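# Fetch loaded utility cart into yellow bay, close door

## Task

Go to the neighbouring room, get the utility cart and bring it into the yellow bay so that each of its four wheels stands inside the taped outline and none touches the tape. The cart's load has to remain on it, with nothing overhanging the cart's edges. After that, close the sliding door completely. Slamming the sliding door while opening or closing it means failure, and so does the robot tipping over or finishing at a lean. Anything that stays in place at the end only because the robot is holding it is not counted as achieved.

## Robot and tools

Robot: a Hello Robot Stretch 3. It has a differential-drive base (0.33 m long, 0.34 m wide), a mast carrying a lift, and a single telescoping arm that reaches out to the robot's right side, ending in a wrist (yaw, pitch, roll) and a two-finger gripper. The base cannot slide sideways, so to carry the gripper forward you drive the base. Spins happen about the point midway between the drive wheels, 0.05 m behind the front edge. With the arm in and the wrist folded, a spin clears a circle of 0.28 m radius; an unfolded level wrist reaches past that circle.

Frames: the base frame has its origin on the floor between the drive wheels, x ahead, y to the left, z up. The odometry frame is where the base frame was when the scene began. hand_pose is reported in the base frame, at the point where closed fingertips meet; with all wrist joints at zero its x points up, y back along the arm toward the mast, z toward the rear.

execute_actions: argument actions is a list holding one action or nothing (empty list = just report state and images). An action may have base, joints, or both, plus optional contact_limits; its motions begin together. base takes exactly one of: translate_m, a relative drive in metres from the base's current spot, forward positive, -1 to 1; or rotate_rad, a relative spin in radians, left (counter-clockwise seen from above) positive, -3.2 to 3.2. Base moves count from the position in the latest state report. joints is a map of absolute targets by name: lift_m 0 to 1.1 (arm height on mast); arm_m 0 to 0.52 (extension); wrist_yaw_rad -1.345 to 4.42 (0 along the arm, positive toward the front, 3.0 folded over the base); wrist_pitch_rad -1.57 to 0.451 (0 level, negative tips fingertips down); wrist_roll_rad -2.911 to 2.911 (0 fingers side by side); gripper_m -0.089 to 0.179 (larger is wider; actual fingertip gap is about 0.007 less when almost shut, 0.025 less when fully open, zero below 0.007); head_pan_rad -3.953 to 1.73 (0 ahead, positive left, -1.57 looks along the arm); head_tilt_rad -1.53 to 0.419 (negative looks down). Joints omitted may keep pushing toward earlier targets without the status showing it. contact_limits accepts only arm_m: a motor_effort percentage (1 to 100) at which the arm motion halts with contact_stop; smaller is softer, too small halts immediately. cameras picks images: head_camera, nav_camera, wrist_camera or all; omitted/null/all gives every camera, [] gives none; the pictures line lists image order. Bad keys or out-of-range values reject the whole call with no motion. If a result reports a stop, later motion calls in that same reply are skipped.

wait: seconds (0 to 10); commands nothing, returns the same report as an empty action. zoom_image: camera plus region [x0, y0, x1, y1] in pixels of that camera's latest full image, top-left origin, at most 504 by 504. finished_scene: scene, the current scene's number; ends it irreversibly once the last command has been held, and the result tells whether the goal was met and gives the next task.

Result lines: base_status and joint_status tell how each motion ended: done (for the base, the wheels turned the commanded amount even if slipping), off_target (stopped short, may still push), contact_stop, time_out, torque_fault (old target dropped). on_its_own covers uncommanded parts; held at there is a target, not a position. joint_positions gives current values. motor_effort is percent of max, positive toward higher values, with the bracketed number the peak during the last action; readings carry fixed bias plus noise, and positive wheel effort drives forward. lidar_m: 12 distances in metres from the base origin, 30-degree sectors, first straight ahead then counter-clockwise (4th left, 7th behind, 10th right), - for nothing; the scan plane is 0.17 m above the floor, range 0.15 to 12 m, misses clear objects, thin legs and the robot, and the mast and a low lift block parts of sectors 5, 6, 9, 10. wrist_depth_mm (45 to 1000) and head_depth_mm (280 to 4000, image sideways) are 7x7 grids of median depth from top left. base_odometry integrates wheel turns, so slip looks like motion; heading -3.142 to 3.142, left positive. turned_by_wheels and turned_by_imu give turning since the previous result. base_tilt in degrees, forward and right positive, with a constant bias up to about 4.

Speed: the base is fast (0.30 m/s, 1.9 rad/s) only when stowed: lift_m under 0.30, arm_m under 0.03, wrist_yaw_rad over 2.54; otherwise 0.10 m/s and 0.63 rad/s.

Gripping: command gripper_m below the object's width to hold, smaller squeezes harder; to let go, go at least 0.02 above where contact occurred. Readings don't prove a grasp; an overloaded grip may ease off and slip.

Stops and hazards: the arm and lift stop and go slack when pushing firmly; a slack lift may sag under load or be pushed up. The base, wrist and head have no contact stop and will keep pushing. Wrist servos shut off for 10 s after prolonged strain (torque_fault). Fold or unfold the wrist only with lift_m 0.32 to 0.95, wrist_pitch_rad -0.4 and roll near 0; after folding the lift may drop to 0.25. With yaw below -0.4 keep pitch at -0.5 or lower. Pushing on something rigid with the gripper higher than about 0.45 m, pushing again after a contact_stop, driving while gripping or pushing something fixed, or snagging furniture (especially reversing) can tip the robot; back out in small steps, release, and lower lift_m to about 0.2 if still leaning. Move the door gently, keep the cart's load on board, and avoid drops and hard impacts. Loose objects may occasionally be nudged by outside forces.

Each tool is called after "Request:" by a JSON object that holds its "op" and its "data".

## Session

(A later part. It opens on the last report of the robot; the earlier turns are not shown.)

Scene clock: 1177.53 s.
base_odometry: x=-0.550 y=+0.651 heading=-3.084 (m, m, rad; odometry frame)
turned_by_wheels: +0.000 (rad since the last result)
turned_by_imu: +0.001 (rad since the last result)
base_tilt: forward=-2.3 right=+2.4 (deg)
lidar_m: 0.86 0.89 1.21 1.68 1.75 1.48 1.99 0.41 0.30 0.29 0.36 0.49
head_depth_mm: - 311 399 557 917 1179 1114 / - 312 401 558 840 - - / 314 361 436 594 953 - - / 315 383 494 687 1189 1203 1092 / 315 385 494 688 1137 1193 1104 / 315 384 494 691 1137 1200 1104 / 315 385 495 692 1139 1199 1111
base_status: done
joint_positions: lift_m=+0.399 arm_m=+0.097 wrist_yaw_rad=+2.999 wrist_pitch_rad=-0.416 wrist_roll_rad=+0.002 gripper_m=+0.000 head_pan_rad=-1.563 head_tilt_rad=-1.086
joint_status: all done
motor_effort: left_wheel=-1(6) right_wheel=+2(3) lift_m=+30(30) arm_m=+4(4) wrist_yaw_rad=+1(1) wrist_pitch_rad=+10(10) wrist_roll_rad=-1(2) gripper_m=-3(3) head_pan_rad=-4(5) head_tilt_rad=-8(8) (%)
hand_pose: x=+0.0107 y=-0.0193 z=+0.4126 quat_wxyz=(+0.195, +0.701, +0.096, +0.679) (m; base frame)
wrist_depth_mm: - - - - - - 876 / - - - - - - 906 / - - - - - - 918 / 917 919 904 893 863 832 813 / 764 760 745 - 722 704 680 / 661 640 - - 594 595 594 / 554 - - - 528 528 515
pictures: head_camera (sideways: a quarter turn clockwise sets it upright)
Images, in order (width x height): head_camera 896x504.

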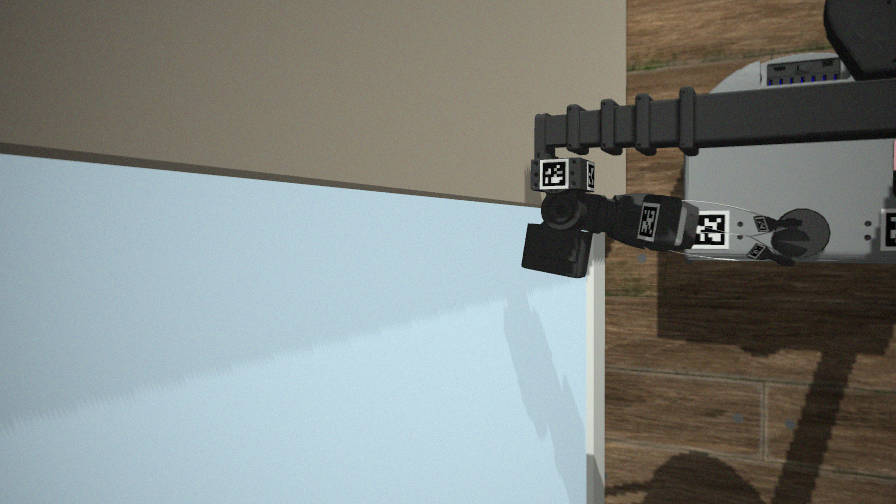

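Good, no contact so far. Continue back; contact soon.

Request:
{"op": "execute_actions", "data": {"actions": [{"base":{"translate_m":-0.10}}], "cameras": ["head_camera"]}}

Scene clock: 1181.97 s.
base_odometry: x=-0.450 y=+0.657 heading=-3.085 (m, m, rad; odometry frame)
turned_by_wheels: +0.000 (rad since the last result)
turned_by_imu: +0.001 (rad since the last result)
base_tilt: forward=-2.4 right=+2.4 (deg)
lidar_m: 0.96 1.00 1.35 1.68 1.74 1.39 1.89 0.42 0.30 0.29 0.36 0.49
head_depth_mm: - 313 401 560 927 1174 1120 / - 314 402 562 847 - - / 308 324 419 562 1022 - - / 315 386 496 689 1200 1202 1100 / 316 386 494 690 1144 1194 1100 / 315 386 495 691 1145 1194 1103 / 316 386 497 692 1152 1196 1109
base_status: done
joint_positions: lift_m=+0.399 arm_m=+0.097 wrist_yaw_rad=+3.001 wrist_pitch_rad=-0.416 wrist_roll_rad=+0.002 gripper_m=+0.000 head_pan_rad=-1.564 head_tilt_rad=-1.087
joint_status: not commanded
motor_effort: left_wheel=-1(10) right_wheel=+1(41) lift_m=+30(30) arm_m=+2(4) wrist_yaw_rad=-2(49) wrist_pitch_rad=+10(10) wrist_roll_rad=-1(1) gripper_m=-3(3) head_pan_rad=-1(4) head_tilt_rad=-7(8) (%)
hand_pose: x=+0.0101 y=-0.0195 z=+0.4125 quat_wxyz=(+0.195, +0.701, +0.097, +0.679) (m; base frame)
wrist_depth_mm: - - - - - - 981 / - - - - - - - / - - - - - - 978 / 949 884 894 870 875 821 829 / 768 750 714 - 703 701 677 / 651 649 - - 604 600 586 / 559 573 - - 529 535 508
pictures: head_camera (sideways: a quarter turn clockwise sets it upright)
Images, in order (width x height): head_camera 896x504.

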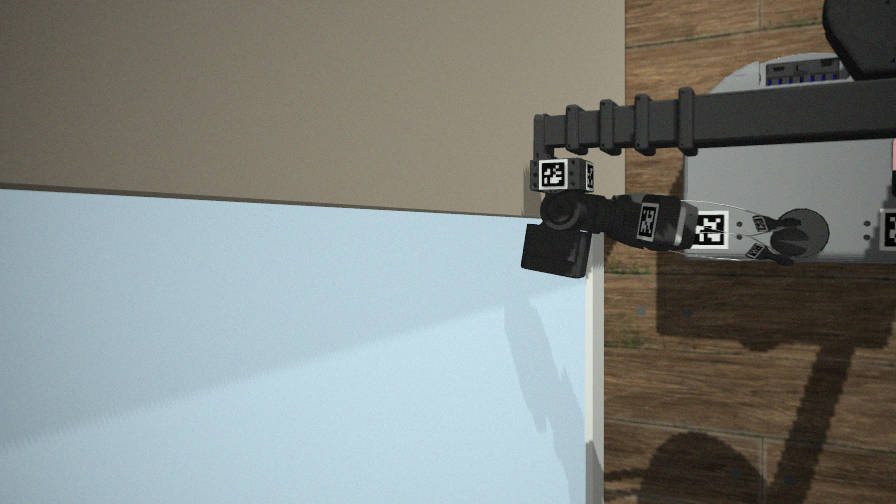

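Request:
{"op": "execute_actions", "data": {"actions": [{"base":{"translate_m":-0.4}}], "cameras": ["head_camera"]}}

Scene clock: 1188.07 s.
base_odometry: x=-0.051 y=+0.680 heading=-3.085 (m, m, rad; odometry frame)
turned_by_wheels: +0.000 (rad since the last result)
turned_by_imu: +0.002 (rad since the last result)
base_tilt: forward=-2.3 right=+2.4 (deg)
lidar_m: 1.32 1.41 1.75 1.67 1.12 1.15 1.50 0.41 0.30 0.29 0.36 0.49
head_depth_mm: - 315 404 564 929 1172 1116 / - 315 405 566 852 - - / - 316 405 565 1027 - - / 318 389 500 696 1215 1198 1106 / 318 389 500 696 1149 1196 1103 / 318 389 500 698 1150 1196 1104 / 319 390 500 700 1162 1203 1110
base_status: done
joint_positions: lift_m=+0.399 arm_m=+0.097 wrist_yaw_rad=+3.002 wrist_pitch_rad=-0.416 wrist_roll_rad=+0.002 gripper_m=+0.000 head_pan_rad=-1.564 head_tilt_rad=-1.087
joint_status: not commanded
motor_effort: left_wheel=-1(5) right_wheel=+0(35) lift_m=+29(30) arm_m=+1(1) wrist_yaw_rad=-3(42) wrist_pitch_rad=+10(10) wrist_roll_rad=-1(1) gripper_m=-3(3) head_pan_rad=-3(2) head_tilt_rad=-8(7) (%)
hand_pose: x=+0.0099 y=-0.0194 z=+0.4125 quat_wxyz=(+0.194, +0.701, +0.098, +0.679) (m; base frame)
wrist_depth_mm: - - - - - - - / - - - - - - - / - - - - - - - / 961 913 904 897 875 841 812 / 774 755 747 - 719 684 680 / 653 644 - - 607 594 596 / 557 564 - - 541 524 512
pictures: head_camera (sideways: a quarter turn clockwise sets it upright)
Images, in order (width x height): head_camera 896x504.

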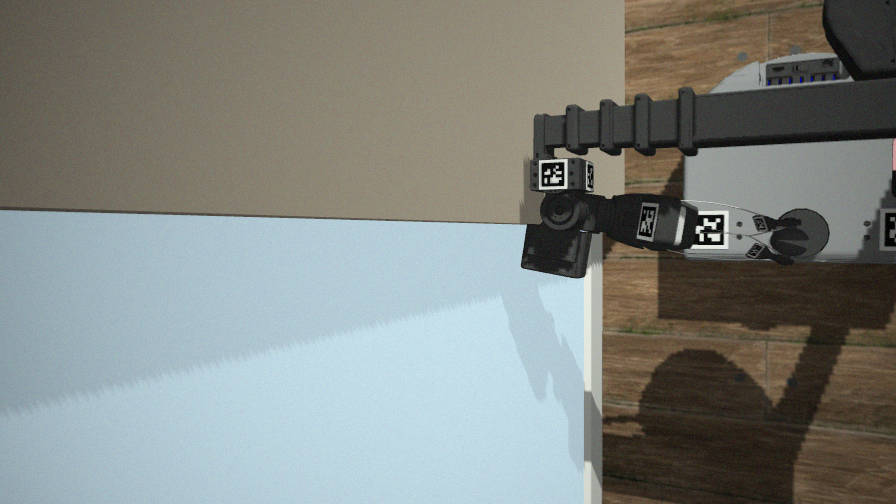

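Request:
{"op": "execute_actions", "data": {"actions": [{"base":{"translate_m":-0.35},"joints":{"head_pan_rad":-2.1,"head_tilt_rad":-1.0}}], "cameras": ["head_camera","nav_camera"]}}

Scene clock: 1193.90 s.
base_odometry: x=+0.298 y=+0.700 heading=-3.085 (m, m, rad; odometry frame)
turned_by_wheels: +0.000 (rad since the last result)
turned_by_imu: +0.001 (rad since the last result)
base_tilt: forward=-2.4 right=+2.4 (deg)
lidar_m: 1.33 1.77 1.73 1.68 0.93 0.95 1.40 0.42 0.30 0.29 0.36 0.49
head_depth_mm: 355 443 585 868 1298 1196 - / 330 405 522 734 1245 1217 - / 309 373 469 635 975 1234 - / 297 346 428 562 754 1189 - / 289 323 393 502 660 1172 1096 / - 302 363 454 698 1137 1113 / - 294 337 498 659 939 1110
base_status: done
joint_positions: lift_m=+0.399 arm_m=+0.097 wrist_yaw_rad=+3.002 wrist_pitch_rad=-0.416 wrist_roll_rad=+0.002 gripper_m=+0.000 head_pan_rad=-2.093 head_tilt_rad=-1.001
joint_status: all done
motor_effort: left_wheel=-1(3) right_wheel=+0(20) lift_m=+29(29) arm_m=+1(1) wrist_yaw_rad=-3(22) wrist_pitch_rad=+10(10) wrist_roll_rad=-1(2) gripper_m=-3(3) head_pan_rad=-3(41) head_tilt_rad=+1(16) (%)
hand_pose: x=+0.0099 y=-0.0194 z=+0.4125 quat_wxyz=(+0.194, +0.701, +0.098, +0.679) (m; base frame)
wrist_depth_mm: - - - - - - - / - - - - - - - / 852 - - - - - - / 933 920 889 903 865 831 823 / 776 768 733 - 715 702 676 / 648 636 - - 600 597 585 / 555 571 - - 523 529 519
pictures: head_camera (sideways: a quarter turn clockwise sets it upright), nav_camera (sideways: a quarter turn counterclockwise sets it upright)
Images, in order (width x height): head_camera 896x504, nav_camera 672x504.

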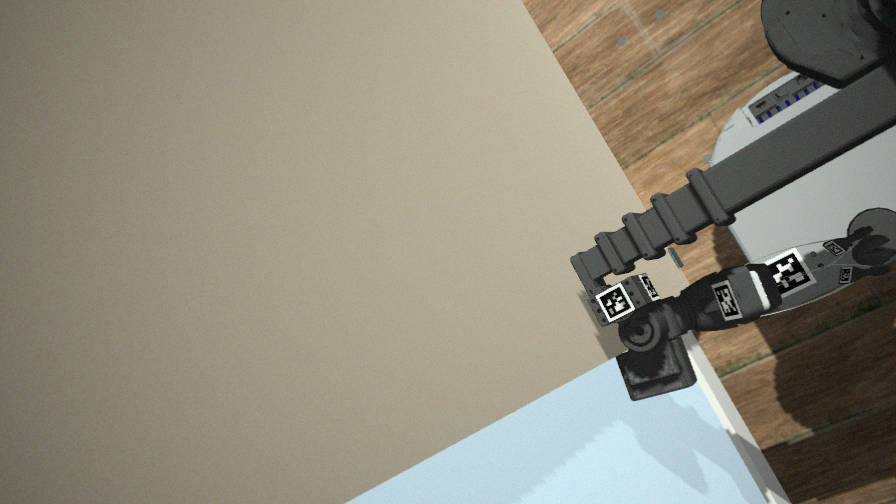

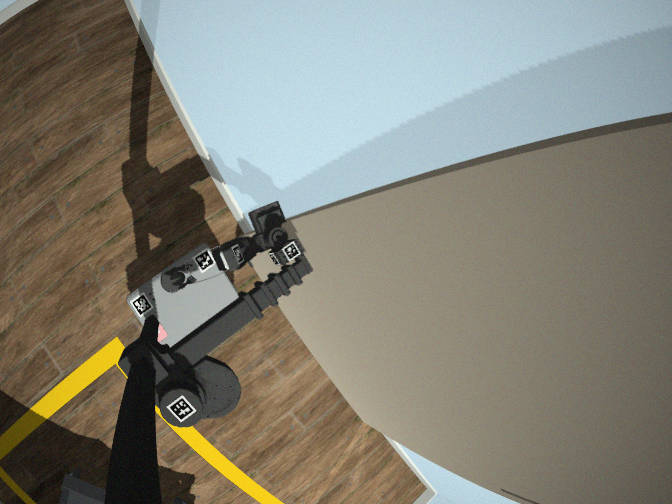

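Request:
{"op": "execute_actions", "data": {"actions": [{"base":{"translate_m":-0.08},"joints":{"head_pan_rad":-2.6,"head_tilt_rad":-0.75}}], "cameras": ["head_camera","nav_camera"]}}

Scene clock: 1198.70 s.
base_odometry: x=+0.378 y=+0.704 heading=-3.085 (m, m, rad; odometry frame)
turned_by_wheels: +0.000 (rad since the last result)
turned_by_imu: +0.001 (rad since the last result)
base_tilt: forward=-2.3 right=+2.4 (deg)
lidar_m: 1.34 1.86 1.75 0.93 0.89 0.91 1.41 0.42 0.30 0.29 0.36 0.50
head_depth_mm: 853 1306 1828 1810 1534 1298 1161 / 662 797 995 1342 1515 1307 1145 / 539 627 748 919 1214 1309 1145 / 456 515 594 702 855 1098 1144 / 394 439 495 567 662 799 983 / 347 382 423 476 541 629 736 / 310 338 370 408 456 517 585
base_status: done
joint_positions: lift_m=+0.399 arm_m=+0.097 wrist_yaw_rad=+3.003 wrist_pitch_rad=-0.416 wrist_roll_rad=+0.002 gripper_m=+0.000 head_pan_rad=-2.593 head_tilt_rad=-0.754
joint_status: all done
motor_effort: left_wheel=+0(4) right_wheel=-1(19) lift_m=+29(29) arm_m=+1(1) wrist_yaw_rad=-3(22) wrist_pitch_rad=+10(10) wrist_roll_rad=-1(1) gripper_m=-3(3) head_pan_rad=-4(40) head_tilt_rad=+2(26) (%)
hand_pose: x=+0.0099 y=-0.0194 z=+0.4125 quat_wxyz=(+0.194, +0.701, +0.098, +0.679) (m; base frame)
wrist_depth_mm: - - - - - - - / - - - - - - - / 829 - - - - - - / 889 922 908 897 838 820 822 / 777 756 750 - 717 711 681 / 639 629 - - 611 600 599 / 556 561 - - 524 524 519
pictures: head_camera (sideways: a quarter turn clockwise sets it upright), nav_camera (sideways: a quarter turn counterclockwise sets it upright)
Images, in order (width x height): head_camera 896x504, nav_camera 672x504.

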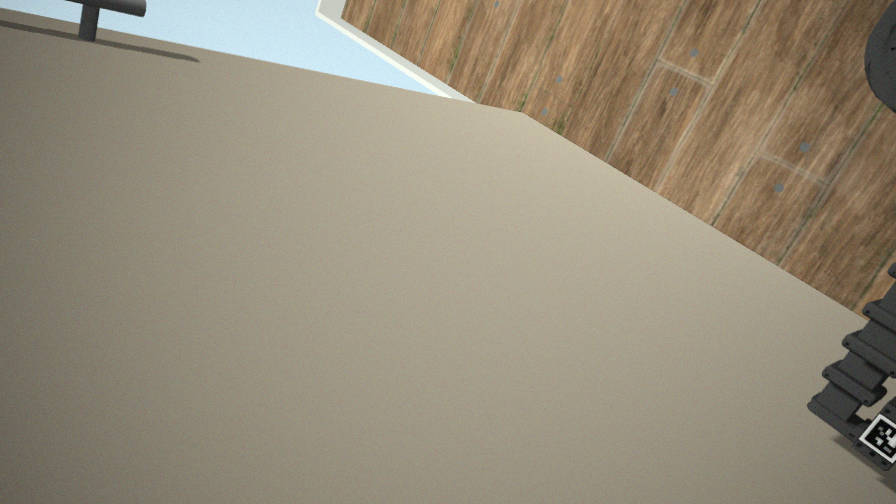

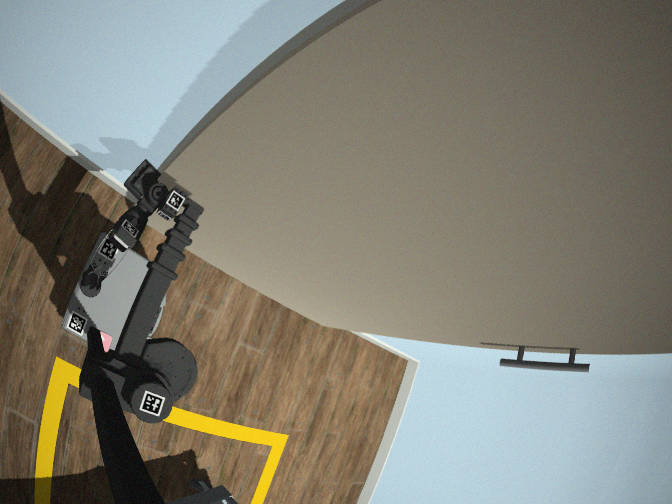

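Request:
{"op": "execute_actions", "data": {"actions": [{"base":{"translate_m":-0.03},"joints":{"head_pan_rad":-1.9,"head_tilt_rad":-1.15}}], "cameras": ["head_camera"]}}

Scene clock: 1201.97 s.
base_odometry: x=+0.408 y=+0.706 heading=-3.083 (m, m, rad; odometry frame)
turned_by_wheels: +0.001 (rad since the last result)
turned_by_imu: +0.003 (rad since the last result)
base_tilt: forward=+0.4 right=+2.4 (deg)
lidar_m: 1.34 1.87 1.74 0.92 0.88 0.90 1.39 0.42 0.30 0.29 0.36 0.50
head_depth_mm: 329 420 579 930 1283 1206 - / 315 398 536 823 1269 - - / 305 376 499 724 1229 - - / 300 358 466 650 1238 - 1090 / 291 341 443 670 1235 1186 1104 / 307 381 500 689 1092 1180 1099 / 316 381 477 640 975 1175 1094
base_status: translate_m off_target (by the wheels' count: -0.0299 of -0.0300)
joint_positions: lift_m=+0.400 arm_m=+0.097 wrist_yaw_rad=+3.039 wrist_pitch_rad=-0.416 wrist_roll_rad=+0.002 gripper_m=+0.000 head_pan_rad=-1.907 head_tilt_rad=-1.136
joint_status: all done
on_its_own: right_wheel is at rest, and its effort (-37) is outside its rest range (-18 to +18); wrist_yaw_rad is at rest, and its effort (-50) is outside its rest range (-12 to +12)
motor_effort: left_wheel=+8(12) right_wheel=-37(52) lift_m=+28(29) arm_m=+2(1) wrist_yaw_rad=-50(70) wrist_pitch_rad=+10(10) wrist_roll_rad=-1(1) gripper_m=-3(3) head_pan_rad=+2(49) head_tilt_rad=-8(39) (%)
hand_pose: x=+0.0017 y=-0.0184 z=+0.4126 quat_wxyz=(+0.182, +0.699, +0.111, +0.683) (m; base frame)
wrist_depth_mm: - - - - - - - / - - - - - - - / 867 952 - - - - 948 / 903 967 919 880 838 805 774 / 798 779 749 - 705 678 655 / 680 665 - - 603 575 562 / 580 587 - - 527 514 504
pictures: head_camera (sideways: a quarter turn clockwise sets it upright)
Images, in order (width x height): head_camera 896x504.

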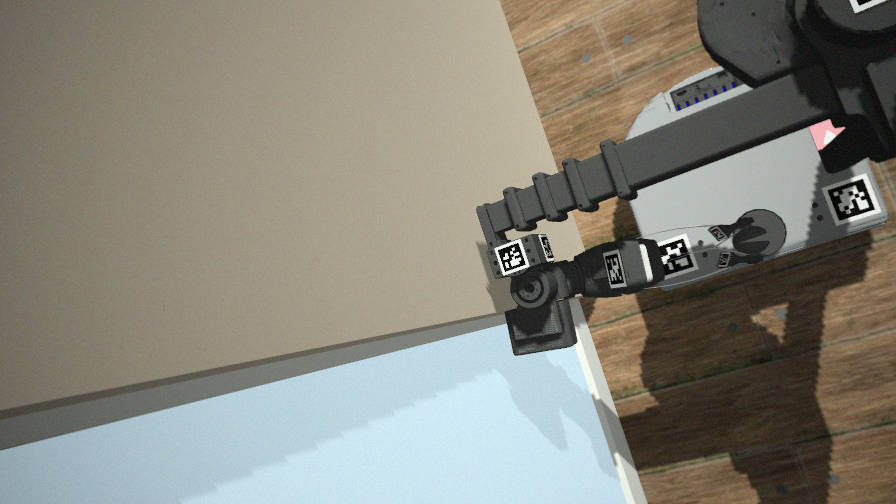

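The door has reached its stop. Relieve the push now.

Request:
{"op": "execute_actions", "data": {"actions": [{"base":{"translate_m":0.12},"joints":{"wrist_yaw_rad":3.0,"head_pan_rad":-2.2,"head_tilt_rad":-1.0}}], "cameras": ["head_camera"]}}

Request:
{"op": "execute_actions", "data": {"actions": [{"joints":{"arm_m":0.0,"head_pan_rad":-3.7,"head_tilt_rad":-0.7}}], "cameras": ["head_camera","nav_camera"]}}

Scene clock: 1207.03 s.
base_odometry: x=+0.288 y=+0.699 heading=-3.083 (m, m, rad; odometry frame)
turned_by_wheels: +0.000 (rad since the last result)
turned_by_imu: +0.000 (rad since the last result)
base_tilt: forward=-2.4 right=+2.4 (deg)
lidar_m: 1.34 1.76 1.74 1.68 0.94 0.96 1.17 0.42 0.31 0.35 0.36 0.50
head_depth_mm: 404 509 687 1064 1322 1209 - / 367 453 590 847 1291 1211 - / 338 407 517 705 1091 1230 - / 312 373 458 601 829 1204 - / 295 341 413 531 737 1179 1099 / 285 315 401 555 741 1148 1102 / - 341 416 508 646 886 1088
base_status: done
joint_positions: lift_m=+0.400 arm_m=+0.097 wrist_yaw_rad=+3.169 wrist_pitch_rad=-0.417 wrist_roll_rad=+0.002 gripper_m=+0.000 head_pan_rad=-2.194 head_tilt_rad=-0.999
joint_status: wrist_yaw_rad off_target (ended at +3.169, target +3.000); the others done
on_its_own: wrist_yaw_rad is held at +3.167, not at your +3.000, by its stall guard, which is not easing now
motor_effort: left_wheel=-1(24) right_wheel=+0(48) lift_m=+27(27) arm_m=-1(2) wrist_yaw_rad=-2(60) wrist_pitch_rad=+11(11) wrist_roll_rad=-1(2) gripper_m=-3(4) head_pan_rad=-4(33) head_tilt_rad=-1(21) (%)
hand_pose: x=-0.0274 y=-0.0176 z=+0.4126 quat_wxyz=(+0.137, +0.690, +0.156, +0.693) (m; base frame)
wrist_depth_mm: - - - - - - - / - - - - - - - / 847 - - - - - - / 917 926 884 884 853 820 812 / 774 750 733 - 704 708 682 / 659 640 670 - 622 594 590 / 556 563 - - 520 526 514
pictures: head_camera (sideways: a quarter turn clockwise sets it upright)
Images, in order (width x height): head_camera 896x504.

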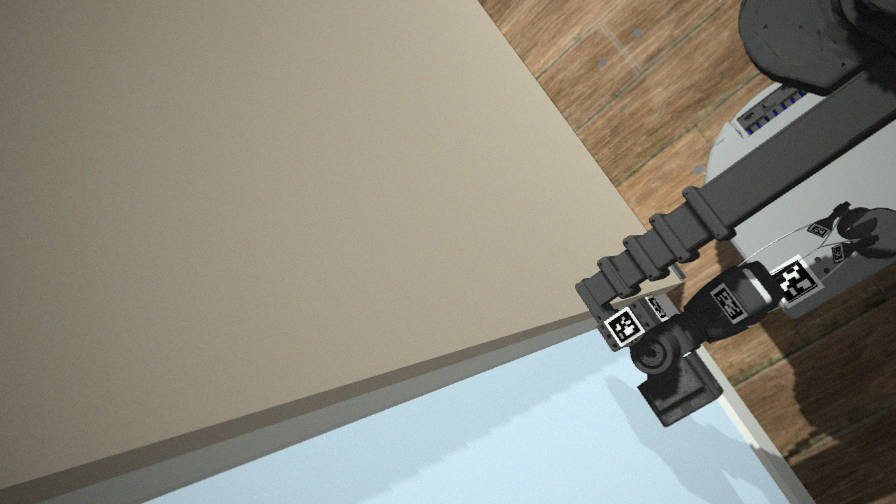

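Scene clock: 1208.97 s.
base_odometry: x=+0.288 y=+0.699 heading=-3.083 (m, m, rad; odometry frame)
turned_by_wheels: +0.000 (rad since the last result)
turned_by_imu: +0.000 (rad since the last result)
base_tilt: forward=-2.4 right=+2.4 (deg)
lidar_m: 1.34 1.76 1.74 1.67 0.94 0.96 1.17 0.42 0.31 0.35 0.36 0.50
head_depth_mm: 936 907 971 1254 1460 - - / 2063 949 1390 1309 1464 1339 1183 / 2201 1203 1378 1354 1499 1342 1175 / 2084 2300 2490 1946 1586 1350 1206 / 1967 2196 2408 1957 1598 1347 1214 / 1868 2088 2309 1946 1591 1351 1172 / 1773 1950 2177 1957 1600 1358 1176
base_status: not commanded
joint_positions: lift_m=+0.400 arm_m=+0.002 wrist_yaw_rad=+3.169 wrist_pitch_rad=-0.417 wrist_roll_rad=+0.002 gripper_m=+0.000 head_pan_rad=-3.693 head_tilt_rad=-0.705
joint_status: all done
joint sent to its limit — the command would take arm_m past its lower limit, so that joint was sent only as far as its limit.
on_its_own: wrist_yaw_rad is held at +3.167, not at your +3.000, by its stall guard, which is not easing now
motor_effort: left_wheel=+0(0) right_wheel=+1(1) lift_m=+27(27) arm_m=-2(4) wrist_yaw_rad=-2(1) wrist_pitch_rad=+10(10) wrist_roll_rad=-1(1) gripper_m=-3(3) head_pan_rad=-4(52) head_tilt_rad=+3(26) (%)
hand_pose: x=-0.0274 y=+0.0775 z=+0.4126 quat_wxyz=(+0.137, +0.690, +0.156, +0.693) (m; base frame)
wrist_depth_mm: - - - - - - - / - - - - - - - / 807 942 - - - - - / 888 914 897 883 866 848 830 / 756 752 725 - 717 713 676 / 644 635 640 - 610 605 594 / 554 549 - - 534 520 518
pictures: head_camera (sideways: a quarter turn clockwise sets it upright), nav_camera (sideways: a quarter turn counterclockwise sets it upright)
Images, in order (width x height): head_camera 896x504, nav_camera 672x504.

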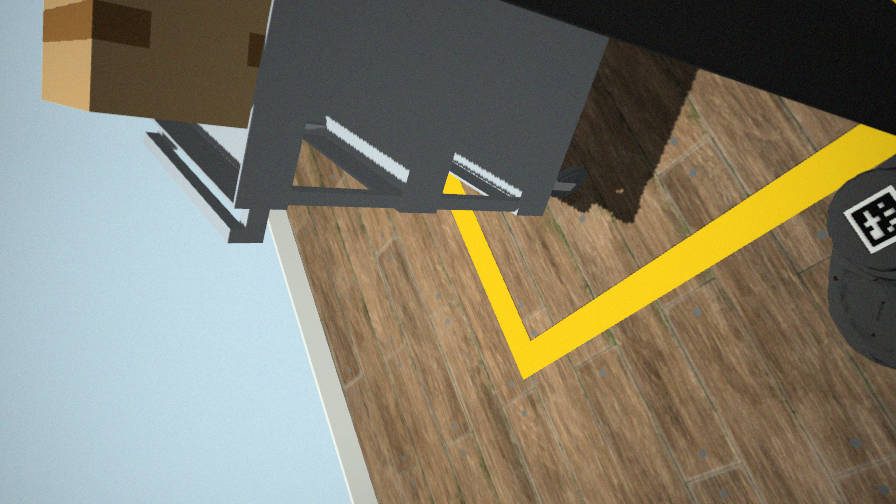

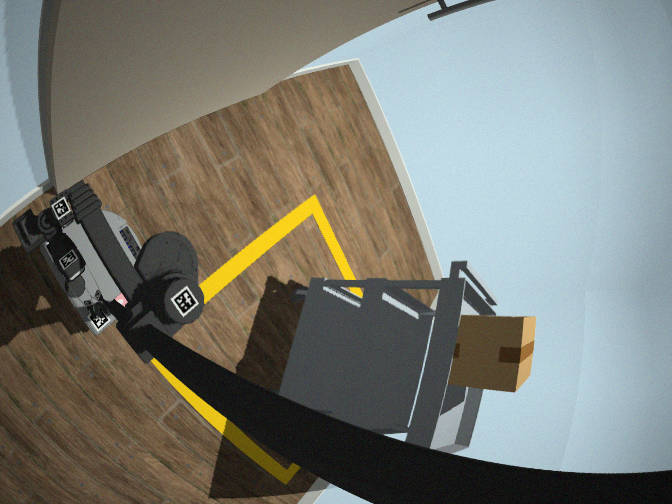

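Request:
{"op": "execute_actions", "data": {"actions": [{"joints":{"wrist_yaw_rad":3.0}}], "cameras": []}}

Request:
{"op": "execute_actions", "data": {"actions": [{"joints":{"lift_m":0.26}}], "cameras": []}}

Request:
{"op": "execute_actions", "data": {"actions": [{"base":{"translate_m":-0.75},"joints":{"head_pan_rad":1.5,"head_tilt_rad":-0.85}}], "cameras": ["head_camera","nav_camera"]}}

Scene clock: 1226.90 s.
base_odometry: x=+0.288 y=+0.699 heading=-3.083 (m, m, rad; odometry frame)
turned_by_wheels: +0.000 (rad since the last result)
turned_by_imu: +0.000 (rad since the last result)
base_tilt: forward=-2.3 right=+2.3 (deg)
lidar_m: 1.34 1.76 1.74 1.68 0.94 0.96 1.17 0.42 0.31 0.35 0.36 0.50
head_depth_mm: 945 908 971 1258 1469 - - / 2020 953 1400 1304 1464 1337 1184 / 2193 1204 1384 1354 1510 1340 1185 / 2052 2312 2483 1939 1587 1345 1208 / 1954 2212 2378 1952 1587 1344 1212 / 1856 2082 2287 1940 1597 1352 1166 / 1774 1947 2179 1951 1602 1353 1175
base_status: not commanded
joint_positions: lift_m=+0.400 arm_m=+0.002 wrist_yaw_rad=+3.002 wrist_pitch_rad=-0.417 wrist_roll_rad=+0.002 gripper_m=+0.000 head_pan_rad=-3.693 head_tilt_rad=-0.705
joint_status: all done
motor_effort: left_wheel=+0(0) right_wheel=+0(1) lift_m=+28(28) arm_m=-3(2) wrist_yaw_rad=-2(3) wrist_pitch_rad=+10(10) wrist_roll_rad=-1(2) gripper_m=-3(3) head_pan_rad=-5(4) head_tilt_rad=+3(3) (%)
hand_pose: x=+0.0100 y=+0.0753 z=+0.4126 quat_wxyz=(+0.195, +0.701, +0.098, +0.679) (m; base frame)
wrist_depth_mm: - - - - - - - / - - - - - - - / 815 - - - - - - / 923 901 895 889 847 860 822 / 766 746 759 - 708 700 687 / 641 638 - 591 614 597 584 / 542 554 558 557 524 518 519
pictures: none
No camera images: the call's "cameras" was empty. Leave "cameras" out to get every camera's image.

Scene clock: 1229.00 s.
base_odometry: x=+0.288 y=+0.699 heading=-3.083 (m, m, rad; odometry frame)
turned_by_wheels: +0.000 (rad since the last result)
turned_by_imu: +0.000 (rad since the last result)
base_tilt: forward=-2.3 right=+2.3 (deg)
lidar_m: 1.34 1.77 1.73 1.68 0.94 0.96 1.18 0.42 0.31 0.35 0.36 0.50
head_depth_mm: 939 907 976 1252 1462 - - / 2048 953 1389 1311 1464 1338 1187 / 2188 1201 1389 1361 1506 1345 1160 / 2059 2322 2473 1947 1583 1349 1178 / 1961 2212 2387 1962 1594 1353 1177 / 1859 2091 2287 1937 1594 1343 1169 / 1786 1947 2212 1964 1608 1348 1175
base_status: not commanded
joint_positions: lift_m=+0.261 arm_m=+0.002 wrist_yaw_rad=+3.002 wrist_pitch_rad=-0.417 wrist_roll_rad=+0.002 gripper_m=+0.000 head_pan_rad=-3.693 head_tilt_rad=-0.705
joint_status: all done
motor_effort: left_wheel=-1(0) right_wheel=+0(0) lift_m=+11(24) arm_m=-3(3) wrist_yaw_rad=-1(2) wrist_pitch_rad=+10(10) wrist_roll_rad=-1(1) gripper_m=-2(2) head_pan_rad=-4(5) head_tilt_rad=+3(3) (%)
hand_pose: x=+0.0101 y=+0.0753 z=+0.2736 quat_wxyz=(+0.195, +0.701, +0.097, +0.679) (m; base frame)
wrist_depth_mm: - - - - - - - / 732 - - - - - - / 876 844 825 807 824 775 729 / 704 658 645 646 613 620 616 / 559 551 568 - 528 510 505 / 482 494 - - 442 444 432 / - - - - 398 386 381
pictures: none
No camera images: the call's "cameras" was empty. Leave "cameras" out to get every camera's image.

Scene clock: 1233.27 s.
base_odometry: x=+1.037 y=+0.743 heading=-3.083 (m, m, rad; odometry frame)
turned_by_wheels: +0.000 (rad since the last result)
turned_by_imu: +0.002 (rad since the last result)
base_tilt: forward=-2.3 right=+2.4 (deg)
lidar_m: 1.36 2.38 0.79 0.59 0.79 1.37 1.32 0.42 0.31 0.30 0.31 0.42
head_depth_mm: 1513 927 1890 1666 1431 1249 1109 / 1453 957 1234 1411 1443 1257 1115 / 702 800 1207 1146 1386 1268 1115 / 626 708 773 1091 1325 1267 1125 / 597 671 735 1020 1279 1278 1163 / 641 756 716 1157 1429 1305 - / 696 838 815 1696 1505 - 1114
base_status: done
joint_positions: lift_m=+0.261 arm_m=+0.002 wrist_yaw_rad=+3.001 wrist_pitch_rad=-0.417 wrist_roll_rad=+0.002 gripper_m=+0.000 head_pan_rad=+1.493 head_tilt_rad=-0.840
joint_status: all done
motor_effort: left_wheel=+0(6) right_wheel=+0(4) lift_m=+11(12) arm_m=-3(2) wrist_yaw_rad=-2(2) wrist_pitch_rad=+10(10) wrist_roll_rad=-1(1) gripper_m=-3(2) head_pan_rad=+4(51) head_tilt_rad=-6(23) (%)
hand_pose: x=+0.0102 y=+0.0753 z=+0.2735 quat_wxyz=(+0.195, +0.701, +0.097, +0.679) (m; base frame)
wrist_depth_mm: - - 956 - 945 - - / - - 639 779 - - - / 895 866 774 805 791 775 760 / 679 676 660 641 638 628 614 / 566 558 562 - 529 515 506 / 473 498 - - 450 445 433 / - - - - 386 383 382
pictures: head_camera (sideways: a quarter turn clockwise sets it upright), nav_camera (sideways: a quarter turn counterclockwise sets it upright)
Images, in order (width x height): head_camera 896x504, nav_camera 672x504.

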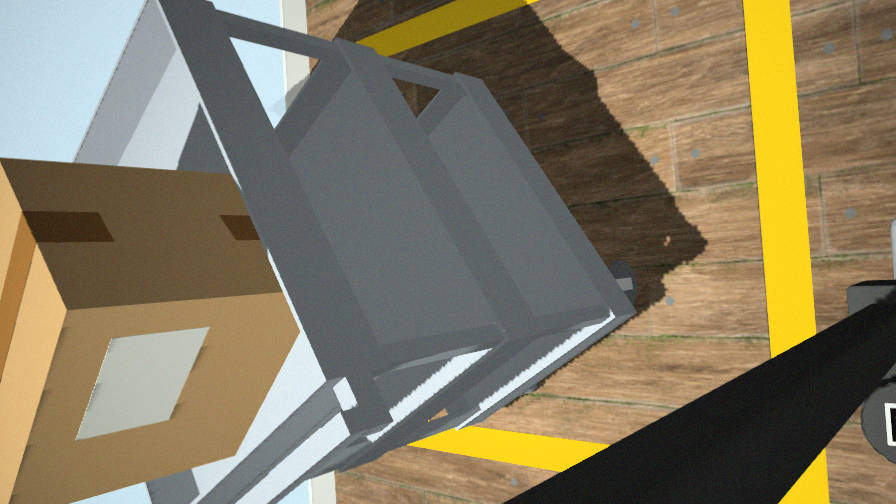

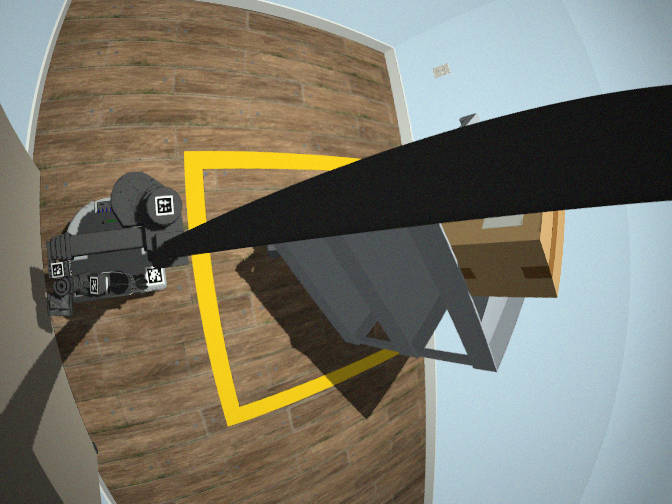

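Request:
{"op": "execute_actions", "data": {"actions": [{"base":{"translate_m":-0.3},"joints":{"head_pan_rad":1.6,"head_tilt_rad":-0.95}}], "cameras": ["head_camera"]}}

Scene clock: 1239.27 s.
base_odometry: x=+1.336 y=+0.760 heading=-3.083 (m, m, rad; odometry frame)
turned_by_wheels: +0.000 (rad since the last result)
turned_by_imu: +0.001 (rad since the last result)
base_tilt: forward=-2.3 right=+2.4 (deg)
lidar_m: 1.36 2.38 0.62 0.66 1.46 1.06 1.02 0.50 0.31 0.30 0.31 0.42
head_depth_mm: 669 731 775 1244 1356 1218 1099 / 726 728 1109 1024 1317 1212 1097 / 892 832 1154 1400 1357 1227 1104 / 897 1783 1725 1525 1368 1227 - / 1550 1827 1810 1569 1374 1249 - / 1558 1827 1825 1575 - - - / 1562 1842 1877 - - 1218 1144
base_status: done
joint_positions: lift_m=+0.261 arm_m=+0.002 wrist_yaw_rad=+3.001 wrist_pitch_rad=-0.417 wrist_roll_rad=+0.002 gripper_m=+0.000 head_pan_rad=+1.593 head_tilt_rad=-0.938
joint_status: all done
motor_effort: left_wheel=+0(6) right_wheel=+1(5) lift_m=+11(12) arm_m=-3(2) wrist_yaw_rad=-1(1) wrist_pitch_rad=+10(10) wrist_roll_rad=-1(1) gripper_m=-3(3) head_pan_rad=+4(18) head_tilt_rad=-7(23) (%)
hand_pose: x=+0.0102 y=+0.0753 z=+0.2735 quat_wxyz=(+0.195, +0.701, +0.097, +0.679) (m; base frame)
wrist_depth_mm: - - - 979 729 919 - / - - - 979 729 - - / 910 839 851 825 761 769 739 / 682 669 655 648 630 618 591 / 559 553 554 - 522 522 504 / 477 492 - - 445 433 436 / - - - - 387 390 377
pictures: head_camera (sideways: a quarter turn clockwise sets it upright)
Images, in order (width x height): head_camera 896x504.

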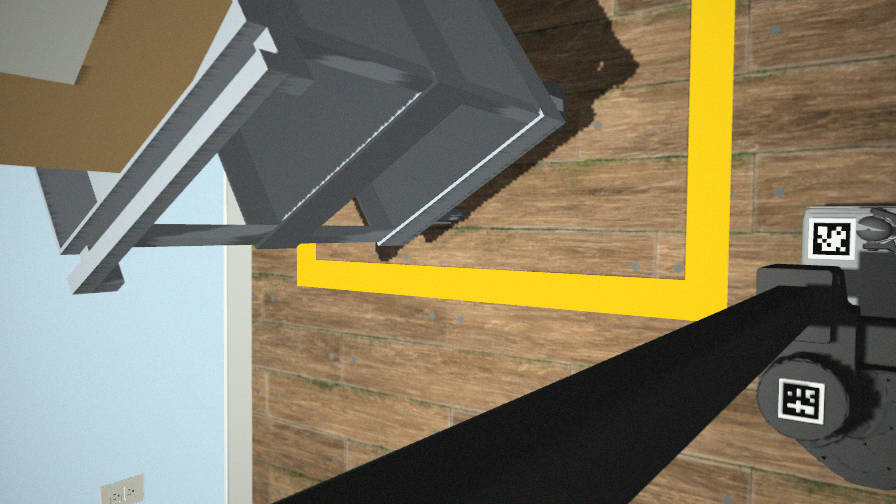

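Request:
{"op": "zoom_image", "data": {"camera": "head_camera", "region": [280, 150, 560, 310]}}

Region (280, 150, 560, 310) of head_camera's 896x504 image, scaled by 1.800, with more detail than that image has; it fills the top 288 rows of this view, and the rest is white.

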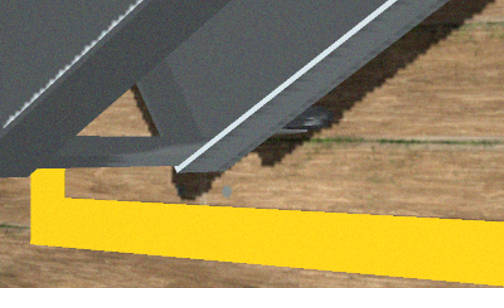

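Request:
{"op": "finished_scene", "data": {"scene": 2}}

The scene is finished: the task was done.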